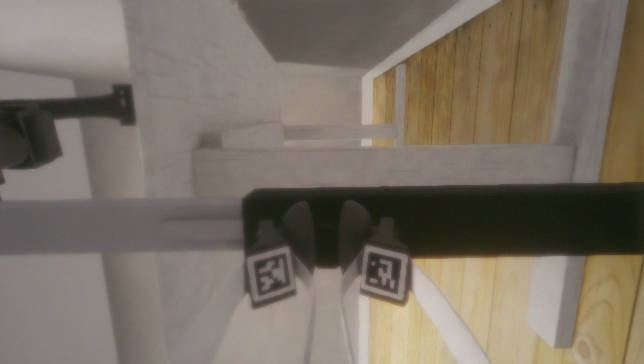

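Emit:
execute_actions(
  actions=[
    {"r1":{"joints":{"gripper_m":0.05}},"benchr":{"joints":{"joint2_rad":2.07,"joint4_rad":1.19}}},
  ],
  cameras=[],
)

Emit:
execute_actions(
  actions=[
    {"r1":{"joints":{"arm_m":0.405}},"benchr":{"joints":{"joint2_rad":2.03,"joint4_rad":1.175}}},
  ],
  cameras=[],
)

Emit:
execute_actions(
  actions=[
    {"r1":{"joints":{"gripper_m":-0.089}}},
  ],
  cameras=[],
)

Emit:
execute_actions(
  actions=[
    {"r1":{"joints":{"arm_m":0.398}}},
  ],
  cameras=[],
)

Emit:
execute_actions(
  actions=[
    {"benchr":{"joints":{"joint2_rad":2.0}},"r1":{"joints":{"gripper_m":-0.088}}},
  ],
  cameras=[],
)

Emit:
execute_actions(
  actions=[
    {"benchr":{"joints":{"joint2_rad":1.96}},"r1":{"joints":{"gripper_m":-0.089}}},
  ],
  cameras=[],
)

Emit:
execute_actions(
  actions=[
    {"benchr":{"joints":{"joint2_rad":1.92}},"r1":{"joints":{"gripper_m":-0.088}}},
  ],
  cameras=[],
)

Scene clock: 322.77 s.
r1.base_odometry: x=+2.351 y=+1.594 heading=-1.924 (m, m, rad; r1's odometry frame)
r1.turned_by_wheels: +0.000 (rad since the last result)
r1.turned_by_imu: -0.002 (rad since the last result)
r1.base_tilt: forward=+1.3 right=-1.1 (deg)
r1.lidar_m: 1.30 0.49 0.36 0.35 0.36 0.39 0.37 0.39 0.53 0.83 3.58 4.53
r1.head_depth_mm: 1286 1171 1237 1214 1197 1174 1082 / 1620 1215 1894 1653 1447 1267 1116 / 962 1100 2059 1665 - 1259 1123 / 1456 869 1418 1634 1404 1266 1119 / 1522 1222 2068 1668 1457 1267 1122 / 2878 1216 2068 1715 1447 1258 1118 / 3000 2662 2066 1703 1448 1266 1115
r1.base_status: not commanded
r1.joint_positions: lift_m=+0.377 arm_m=+0.390 wrist_yaw_rad=-0.003 wrist_pitch_rad=-0.021 wrist_roll_rad=+1.571 gripper_m=+0.050 head_pan_rad=-1.563 head_tilt_rad=-0.791
r1.joint_status: all done
r1.motor_effort: left_wheel=-2(2) right_wheel=+1(3) lift_m=+36(37) arm_m=-3(3) wrist_yaw_rad=+2(4) wrist_pitch_rad=+13(13) wrist_roll_rad=-1(1) gripper_m=+1(80) head_pan_rad=-2(3) head_tilt_rad=-4(5) (%)
r1.hand_pose: x=-0.0220 y=-0.7910 z=+0.4861 quat_wxyz=(+0.000, -0.001, -1.000, -0.011) (m; r1's base frame)
r1.wrist_depth_mm: - 454 805 - - 807 514 / - 490 795 - - 809 526 / 473 775 636 - - 779 533 / - 487 542 557 553 556 236 / 204 204 204 197 199 201 203 / - - - - - 814 557 / - - - - - 776 564
benchl.joint_positions: joint1_rad=-1.588 joint2_rad=+0.801 joint3_rad=+0.704 joint4_rad=-1.515 joint5_rad=-0.007 joint6_rad=-0.016 gripper_m=+0.095
benchl.joint_status: not commanded
benchl.hand: x=-0.0023 y=-0.1770 z=+0.1670 quat_wxyz=(+0.012, -0.707, -0.707, -0.017) (m; benchl's fixed frame)
benchr.joint_positions: joint1_rad=+1.469 joint2_rad=+2.040 joint3_rad=+0.883 joint4_rad=+1.171 joint5_rad=+0.001 joint6_rad=+1.596 gripper_m=+0.005
benchr.joint_status: all done
benchr.hand: x=+0.0674 y=+0.6499 z=+0.0916 quat_wxyz=(-0.028, -0.045, -0.700, -0.712) (m; benchr's fixed frame)
pictures: none
No camera images: the call's "cameras" was empty. Leave "cameras" out to get every camera's image.

Scene clock: 323.70 s.
r1.base_odometry: x=+2.351 y=+1.594 heading=-1.924 (m, m, rad; r1's odometry frame)
r1.turned_by_wheels: +0.000 (rad since the last result)
r1.turned_by_imu: +0.000 (rad since the last result)
r1.base_tilt: forward=+1.2 right=-1.0 (deg)
r1.lidar_m: 1.30 0.49 0.36 0.35 0.36 0.39 0.37 0.39 0.53 0.83 3.59 4.51
r1.head_depth_mm: 1285 1170 1239 1217 1195 1171 1082 / 1616 1216 1897 1655 1444 1265 1118 / 964 1102 2069 1671 1390 1255 1117 / 1460 868 1413 1635 1405 1261 1122 / 1524 1221 2069 1681 1455 1262 1121 / 2900 1217 2085 1713 1447 1266 1118 / 2990 2603 2067 1706 1452 1268 1117
r1.base_status: not commanded
r1.joint_positions: lift_m=+0.377 arm_m=+0.404 wrist_yaw_rad=-0.002 wrist_pitch_rad=-0.020 wrist_roll_rad=+1.571 gripper_m=+0.050 head_pan_rad=-1.563 head_tilt_rad=-0.791
r1.joint_status: all done
r1.motor_effort: left_wheel=-1(2) right_wheel=+2(2) lift_m=+37(36) arm_m=+4(1) wrist_yaw_rad=+2(2) wrist_pitch_rad=+13(13) wrist_roll_rad=+0(1) gripper_m=+0(1) head_pan_rad=-2(2) head_tilt_rad=-5(4) (%)
r1.hand_pose: x=-0.0219 y=-0.8051 z=+0.4862 quat_wxyz=(+0.000, -0.001, -1.000, -0.011) (m; r1's base frame)
r1.wrist_depth_mm: - 445 805 - - 821 516 / - 489 818 - - 817 511 / 475 490 652 - - 792 519 / - 486 539 533 545 551 520 / 190 189 191 184 186 187 188 / - - - - - 794 564 / - - - - - 799 563
benchl.joint_positions: joint1_rad=-1.588 joint2_rad=+0.801 joint3_rad=+0.704 joint4_rad=-1.515 joint5_rad=-0.007 joint6_rad=-0.016 gripper_m=+0.095
benchl.joint_status: not commanded
benchl.hand: x=-0.0023 y=-0.1770 z=+0.1670 quat_wxyz=(+0.012, -0.707, -0.707, -0.017) (m; benchl's fixed frame)
benchr.joint_positions: joint1_rad=+1.469 joint2_rad=+2.039 joint3_rad=+0.883 joint4_rad=+1.171 joint5_rad=+0.001 joint6_rad=+1.596 gripper_m=+0.005
benchr.joint_status: all done
benchr.hand: x=+0.0674 y=+0.6499 z=+0.0918 quat_wxyz=(-0.028, -0.045, -0.700, -0.712) (m; benchr's fixed frame)
pictures: none
No camera images: the call's "cameras" was empty. Leave "cameras" out to get every camera's image.

Scene clock: 325.57 s.
r1.base_odometry: x=+2.351 y=+1.594 heading=-1.924 (m, m, rad; r1's odometry frame)
r1.turned_by_wheels: +0.000 (rad since the last result)
r1.turned_by_imu: -0.001 (rad since the last result)
r1.base_tilt: forward=+1.2 right=-1.1 (deg)
r1.lidar_m: 1.30 0.49 0.36 0.35 0.36 0.39 0.37 0.39 0.54 0.83 3.56 4.54
r1.head_depth_mm: 1287 1174 1237 1220 1188 1170 1089 / 1611 1229 1918 1636 1448 1266 1119 / 968 1101 2050 1674 1398 1252 1111 / 1463 869 1417 1623 1400 1275 1115 / 1531 1220 2066 1677 1465 1260 1122 / 2872 1222 2086 1718 1456 1265 1117 / 3022 2638 2080 1712 1460 1272 1121
r1.base_status: not commanded
r1.joint_positions: lift_m=+0.377 arm_m=+0.404 wrist_yaw_rad=-0.005 wrist_pitch_rad=-0.012 wrist_roll_rad=+1.571 gripper_m=-0.087 head_pan_rad=-1.563 head_tilt_rad=-0.791
r1.joint_status: all done
r1.motor_effort: left_wheel=-4(4) right_wheel=+6(6) lift_m=+37(36) arm_m=+11(12) wrist_yaw_rad=+3(3) wrist_pitch_rad=+8(12) wrist_roll_rad=-1(0) gripper_m=-44(96) head_pan_rad=-2(2) head_tilt_rad=-5(5) (%)
r1.hand_pose: x=-0.0228 y=-0.8045 z=+0.4883 quat_wxyz=(+0.000, -0.003, -1.000, -0.007) (m; r1's base frame)
r1.wrist_depth_mm: - 447 763 - - 822 519 / - 473 762 - - 836 521 / 457 484 652 - - 784 520 / - 475 542 540 538 552 513 / 193 193 190 184 186 187 188 / - - 593 - - 781 569 / - - - - - 789 574
benchl.joint_positions: joint1_rad=-1.588 joint2_rad=+0.801 joint3_rad=+0.704 joint4_rad=-1.515 joint5_rad=-0.007 joint6_rad=-0.016 gripper_m=+0.095
benchl.joint_status: not commanded
benchl.hand: x=-0.0023 y=-0.1770 z=+0.1670 quat_wxyz=(+0.012, -0.707, -0.707, -0.017) (m; benchl's fixed frame)
benchr.joint_positions: joint1_rad=+1.469 joint2_rad=+2.039 joint3_rad=+0.883 joint4_rad=+1.171 joint5_rad=+0.001 joint6_rad=+1.596 gripper_m=+0.005
benchr.joint_status: not commanded
benchr.hand: x=+0.0674 y=+0.6499 z=+0.0918 quat_wxyz=(-0.028, -0.045, -0.700, -0.712) (m; benchr's fixed frame)
pictures: none
No camera images: the call's "cameras" was empty. Leave "cameras" out to get every camera's image.

Scene clock: 326.93 s.
r1.base_odometry: x=+2.351 y=+1.594 heading=-1.924 (m, m, rad; r1's odometry frame)
r1.turned_by_wheels: +0.000 (rad since the last result)
r1.turned_by_imu: +0.000 (rad since the last result)
r1.base_tilt: forward=+1.2 right=-0.8 (deg)
r1.lidar_m: 1.30 0.49 0.36 0.35 0.36 0.39 0.37 0.39 0.53 0.83 3.58 4.52
r1.head_depth_mm: 1283 1171 1245 1216 1193 1172 1084 / 1613 1217 1898 1646 1458 1257 1124 / 960 877 2100 1671 1386 1252 1121 / 1453 877 1416 1631 1408 1262 1122 / 1520 1220 2069 1681 1445 1259 1117 / 2866 1223 2071 1704 1456 1260 1118 / 2985 2637 2059 1711 1460 1271 1121
r1.base_status: not commanded
r1.joint_positions: lift_m=+0.377 arm_m=+0.399 wrist_yaw_rad=-0.004 wrist_pitch_rad=-0.020 wrist_roll_rad=+1.572 gripper_m=-0.080 head_pan_rad=-1.563 head_tilt_rad=-0.791
r1.joint_status: all done
r1.on_its_own: gripper_m is held at -0.082, not at your -0.089, by its stall guard, which is still easing
r1.motor_effort: left_wheel=-1(4) right_wheel=+2(6) lift_m=+37(37) arm_m=-9(12) wrist_yaw_rad=+3(3) wrist_pitch_rad=+12(13) wrist_roll_rad=-1(1) gripper_m=-39(44) head_pan_rad=-2(3) head_tilt_rad=-5(5) (%)
r1.hand_pose: x=-0.0224 y=-0.7998 z=+0.4864 quat_wxyz=(+0.000, -0.002, -1.000, -0.010) (m; r1's base frame)
r1.wrist_depth_mm: - 445 803 - - 813 518 / - 491 784 - - 818 521 / 457 487 674 - - 767 538 / - 487 539 544 547 552 512 / 195 196 192 154 191 192 193 / - - 585 - - 837 562 / - - - - - 770 569
benchl.joint_positions: joint1_rad=-1.588 joint2_rad=+0.801 joint3_rad=+0.704 joint4_rad=-1.515 joint5_rad=-0.007 joint6_rad=-0.016 gripper_m=+0.095
benchl.joint_status: not commanded
benchl.hand: x=-0.0023 y=-0.1770 z=+0.1670 quat_wxyz=(+0.012, -0.707, -0.707, -0.017) (m; benchl's fixed frame)
benchr.joint_positions: joint1_rad=+1.469 joint2_rad=+2.059 joint3_rad=+0.885 joint4_rad=+1.164 joint5_rad=+0.001 joint6_rad=+1.596 gripper_m=+0.005
benchr.joint_status: not commanded
benchr.hand: x=+0.0673 y=+0.6497 z=+0.0785 quat_wxyz=(-0.027, -0.046, -0.709, -0.703) (m; benchr's fixed frame)
pictures: none
No camera images: the call's "cameras" was empty. Leave "cameras" out to get every camera's image.

Scene clock: 327.43 s.
r1.base_odometry: x=+2.351 y=+1.594 heading=-1.924 (m, m, rad; r1's odometry frame)
r1.turned_by_wheels: +0.000 (rad since the last result)
r1.turned_by_imu: +0.000 (rad since the last result)
r1.base_tilt: forward=+1.4 right=-0.9 (deg)
r1.lidar_m: 1.30 0.49 0.36 0.35 0.36 0.39 0.37 0.39 0.54 0.83 3.58 4.54
r1.head_depth_mm: 1287 1175 1238 1215 1200 1172 1085 / 1598 1216 1899 1648 1454 1257 1122 / 958 876 2083 1675 1395 1256 1115 / 1454 877 1429 1631 1407 1270 1121 / 1521 1220 2056 1663 1456 1270 1115 / 2873 1226 2075 1717 1465 1258 1120 / 2984 2647 2051 1720 1447 1263 1120
r1.base_status: not commanded
r1.joint_positions: lift_m=+0.377 arm_m=+0.399 wrist_yaw_rad=-0.004 wrist_pitch_rad=-0.020 wrist_roll_rad=+1.572 gripper_m=-0.086 head_pan_rad=-1.563 head_tilt_rad=-0.791
r1.joint_status: all done
r1.motor_effort: left_wheel=-1(1) right_wheel=+1(2) lift_m=+37(37) arm_m=-9(9) wrist_yaw_rad=+2(2) wrist_pitch_rad=+12(12) wrist_roll_rad=-1(1) gripper_m=-41(77) head_pan_rad=-2(2) head_tilt_rad=-5(5) (%)
r1.hand_pose: x=-0.0224 y=-0.7998 z=+0.4864 quat_wxyz=(+0.000, -0.002, -1.000, -0.010) (m; r1's base frame)
r1.wrist_depth_mm: - 452 810 - - 819 522 / - 488 811 - - 821 520 / 461 491 686 - - 773 538 / - 477 546 544 550 550 508 / 196 197 192 155 191 191 192 / - - 594 - - 828 562 / - - - - - 784 556
benchl.joint_positions: joint1_rad=-1.588 joint2_rad=+0.801 joint3_rad=+0.704 joint4_rad=-1.515 joint5_rad=-0.007 joint6_rad=-0.016 gripper_m=+0.095
benchl.joint_status: not commanded
benchl.hand: x=-0.0023 y=-0.1770 z=+0.1670 quat_wxyz=(+0.012, -0.707, -0.707, -0.017) (m; benchl's fixed frame)
benchr.joint_positions: joint1_rad=+1.469 joint2_rad=+2.059 joint3_rad=+0.885 joint4_rad=+1.164 joint5_rad=+0.001 joint6_rad=+1.596 gripper_m=+0.005
benchr.joint_status: all done
benchr.hand: x=+0.0673 y=+0.6497 z=+0.0785 quat_wxyz=(-0.027, -0.046, -0.709, -0.703) (m; benchr's fixed frame)
pictures: none
No camera images: the call's "cameras" was empty. Leave "cameras" out to get every camera's image.

Scene clock: 328.13 s.
r1.base_odometry: x=+2.351 y=+1.594 heading=-1.924 (m, m, rad; r1's odometry frame)
r1.turned_by_wheels: +0.000 (rad since the last result)
r1.turned_by_imu: +0.000 (rad since the last result)
r1.base_tilt: forward=+1.4 right=-0.9 (deg)
r1.lidar_m: 1.30 0.49 0.36 0.35 0.36 0.39 0.37 0.39 0.53 0.83 3.56 4.54
r1.head_depth_mm: 1280 1171 1235 1216 1193 1175 1088 / 1606 1214 1884 1652 1455 1259 1122 / 957 1096 2067 1672 1393 1253 1122 / 1451 868 1430 1616 1407 1260 1122 / 1525 1221 2079 1680 1458 1264 1117 / 2901 1212 2086 1708 1449 1266 1118 / 3020 2611 2079 1704 1458 1260 1117
r1.base_status: not commanded
r1.joint_positions: lift_m=+0.377 arm_m=+0.399 wrist_yaw_rad=-0.004 wrist_pitch_rad=-0.020 wrist_roll_rad=+1.572 gripper_m=-0.085 head_pan_rad=-1.563 head_tilt_rad=-0.791
r1.joint_status: all done
r1.motor_effort: left_wheel=-1(1) right_wheel=+1(2) lift_m=+37(37) arm_m=-9(9) wrist_yaw_rad=+2(3) wrist_pitch_rad=+12(12) wrist_roll_rad=-1(1) gripper_m=-19(53) head_pan_rad=-2(3) head_tilt_rad=-5(5) (%)
r1.hand_pose: x=-0.0224 y=-0.7998 z=+0.4864 quat_wxyz=(+0.000, -0.002, -1.000, -0.010) (m; r1's base frame)
r1.wrist_depth_mm: - 453 804 - - 829 519 / - 496 782 - - 819 517 / 467 493 682 - - 763 538 / - 481 540 544 551 556 516 / 195 196 192 155 191 192 193 / - - 593 - - 823 568 / - - - - - 783 557
benchl.joint_positions: joint1_rad=-1.588 joint2_rad=+0.801 joint3_rad=+0.704 joint4_rad=-1.515 joint5_rad=-0.007 joint6_rad=-0.016 gripper_m=+0.095
benchl.joint_status: not commanded
benchl.hand: x=-0.0023 y=-0.1770 z=+0.1670 quat_wxyz=(+0.012, -0.707, -0.707, -0.017) (m; benchl's fixed frame)
benchr.joint_positions: joint1_rad=+1.469 joint2_rad=+2.038 joint3_rad=+0.885 joint4_rad=+1.156 joint5_rad=+0.001 joint6_rad=+1.596 gripper_m=+0.005
benchr.joint_status: all done
benchr.hand: x=+0.0674 y=+0.6507 z=+0.0898 quat_wxyz=(-0.028, -0.046, -0.704, -0.708) (m; benchr's fixed frame)
pictures: none
No camera images: the call's "cameras" was empty. Leave "cameras" out to get every camera's image.

Scene clock: 328.83 s.
r1.base_odometry: x=+2.351 y=+1.594 heading=-1.924 (m, m, rad; r1's odometry frame)
r1.turned_by_wheels: +0.000 (rad since the last result)
r1.turned_by_imu: +0.000 (rad since the last result)
r1.base_tilt: forward=+1.2 right=-1.0 (deg)
r1.lidar_m: 1.30 0.49 0.36 0.35 0.36 0.39 0.37 0.39 0.53 0.83 3.59 4.55
r1.head_depth_mm: 1288 1169 1234 1215 1192 1166 1087 / 1604 1221 1891 1651 1459 1264 1118 / 950 858 2076 1672 1388 1249 1119 / 1454 857 1421 1624 1422 1260 1120 / 1522 1217 2062 1679 1460 1263 1122 / 2892 1210 2074 1706 1444 1259 1118 / 3000 2621 2077 1706 1457 1264 1120
r1.base_status: not commanded
r1.joint_positions: lift_m=+0.377 arm_m=+0.399 wrist_yaw_rad=-0.004 wrist_pitch_rad=-0.020 wrist_roll_rad=+1.572 gripper_m=-0.086 head_pan_rad=-1.563 head_tilt_rad=-0.791
r1.joint_status: all done
r1.motor_effort: left_wheel=-1(1) right_wheel=+1(1) lift_m=+36(37) arm_m=-10(9) wrist_yaw_rad=+3(3) wrist_pitch_rad=+12(12) wrist_roll_rad=-1(1) gripper_m=-41(62) head_pan_rad=-3(3) head_tilt_rad=-5(5) (%)
r1.hand_pose: x=-0.0224 y=-0.7998 z=+0.4864 quat_wxyz=(+0.000, -0.002, -1.000, -0.010) (m; r1's base frame)
r1.wrist_depth_mm: - 449 822 - - 810 515 / - 491 792 - - 841 513 / 601 491 670 - - 770 534 / - 481 540 544 546 554 510 / 196 195 192 155 190 192 193 / - - 579 - - 817 568 / - - - - - 790 563
benchl.joint_positions: joint1_rad=-1.588 joint2_rad=+0.801 joint3_rad=+0.704 joint4_rad=-1.515 joint5_rad=-0.007 joint6_rad=-0.016 gripper_m=+0.095
benchl.joint_status: not commanded
benchl.hand: x=-0.0023 y=-0.1770 z=+0.1670 quat_wxyz=(+0.012, -0.707, -0.707, -0.017) (m; benchl's fixed frame)
benchr.joint_positions: joint1_rad=+1.469 joint2_rad=+2.004 joint3_rad=+0.882 joint4_rad=+1.144 joint5_rad=+0.002 joint6_rad=+1.596 gripper_m=+0.005
benchr.joint_status: all done
benchr.hand: x=+0.0675 y=+0.6506 z=+0.1070 quat_wxyz=(-0.028, -0.045, -0.698, -0.714) (m; benchr's fixed frame)
pictures: none
No camera images: the call's "cameras" was empty. Leave "cameras" out to get every camera's image.


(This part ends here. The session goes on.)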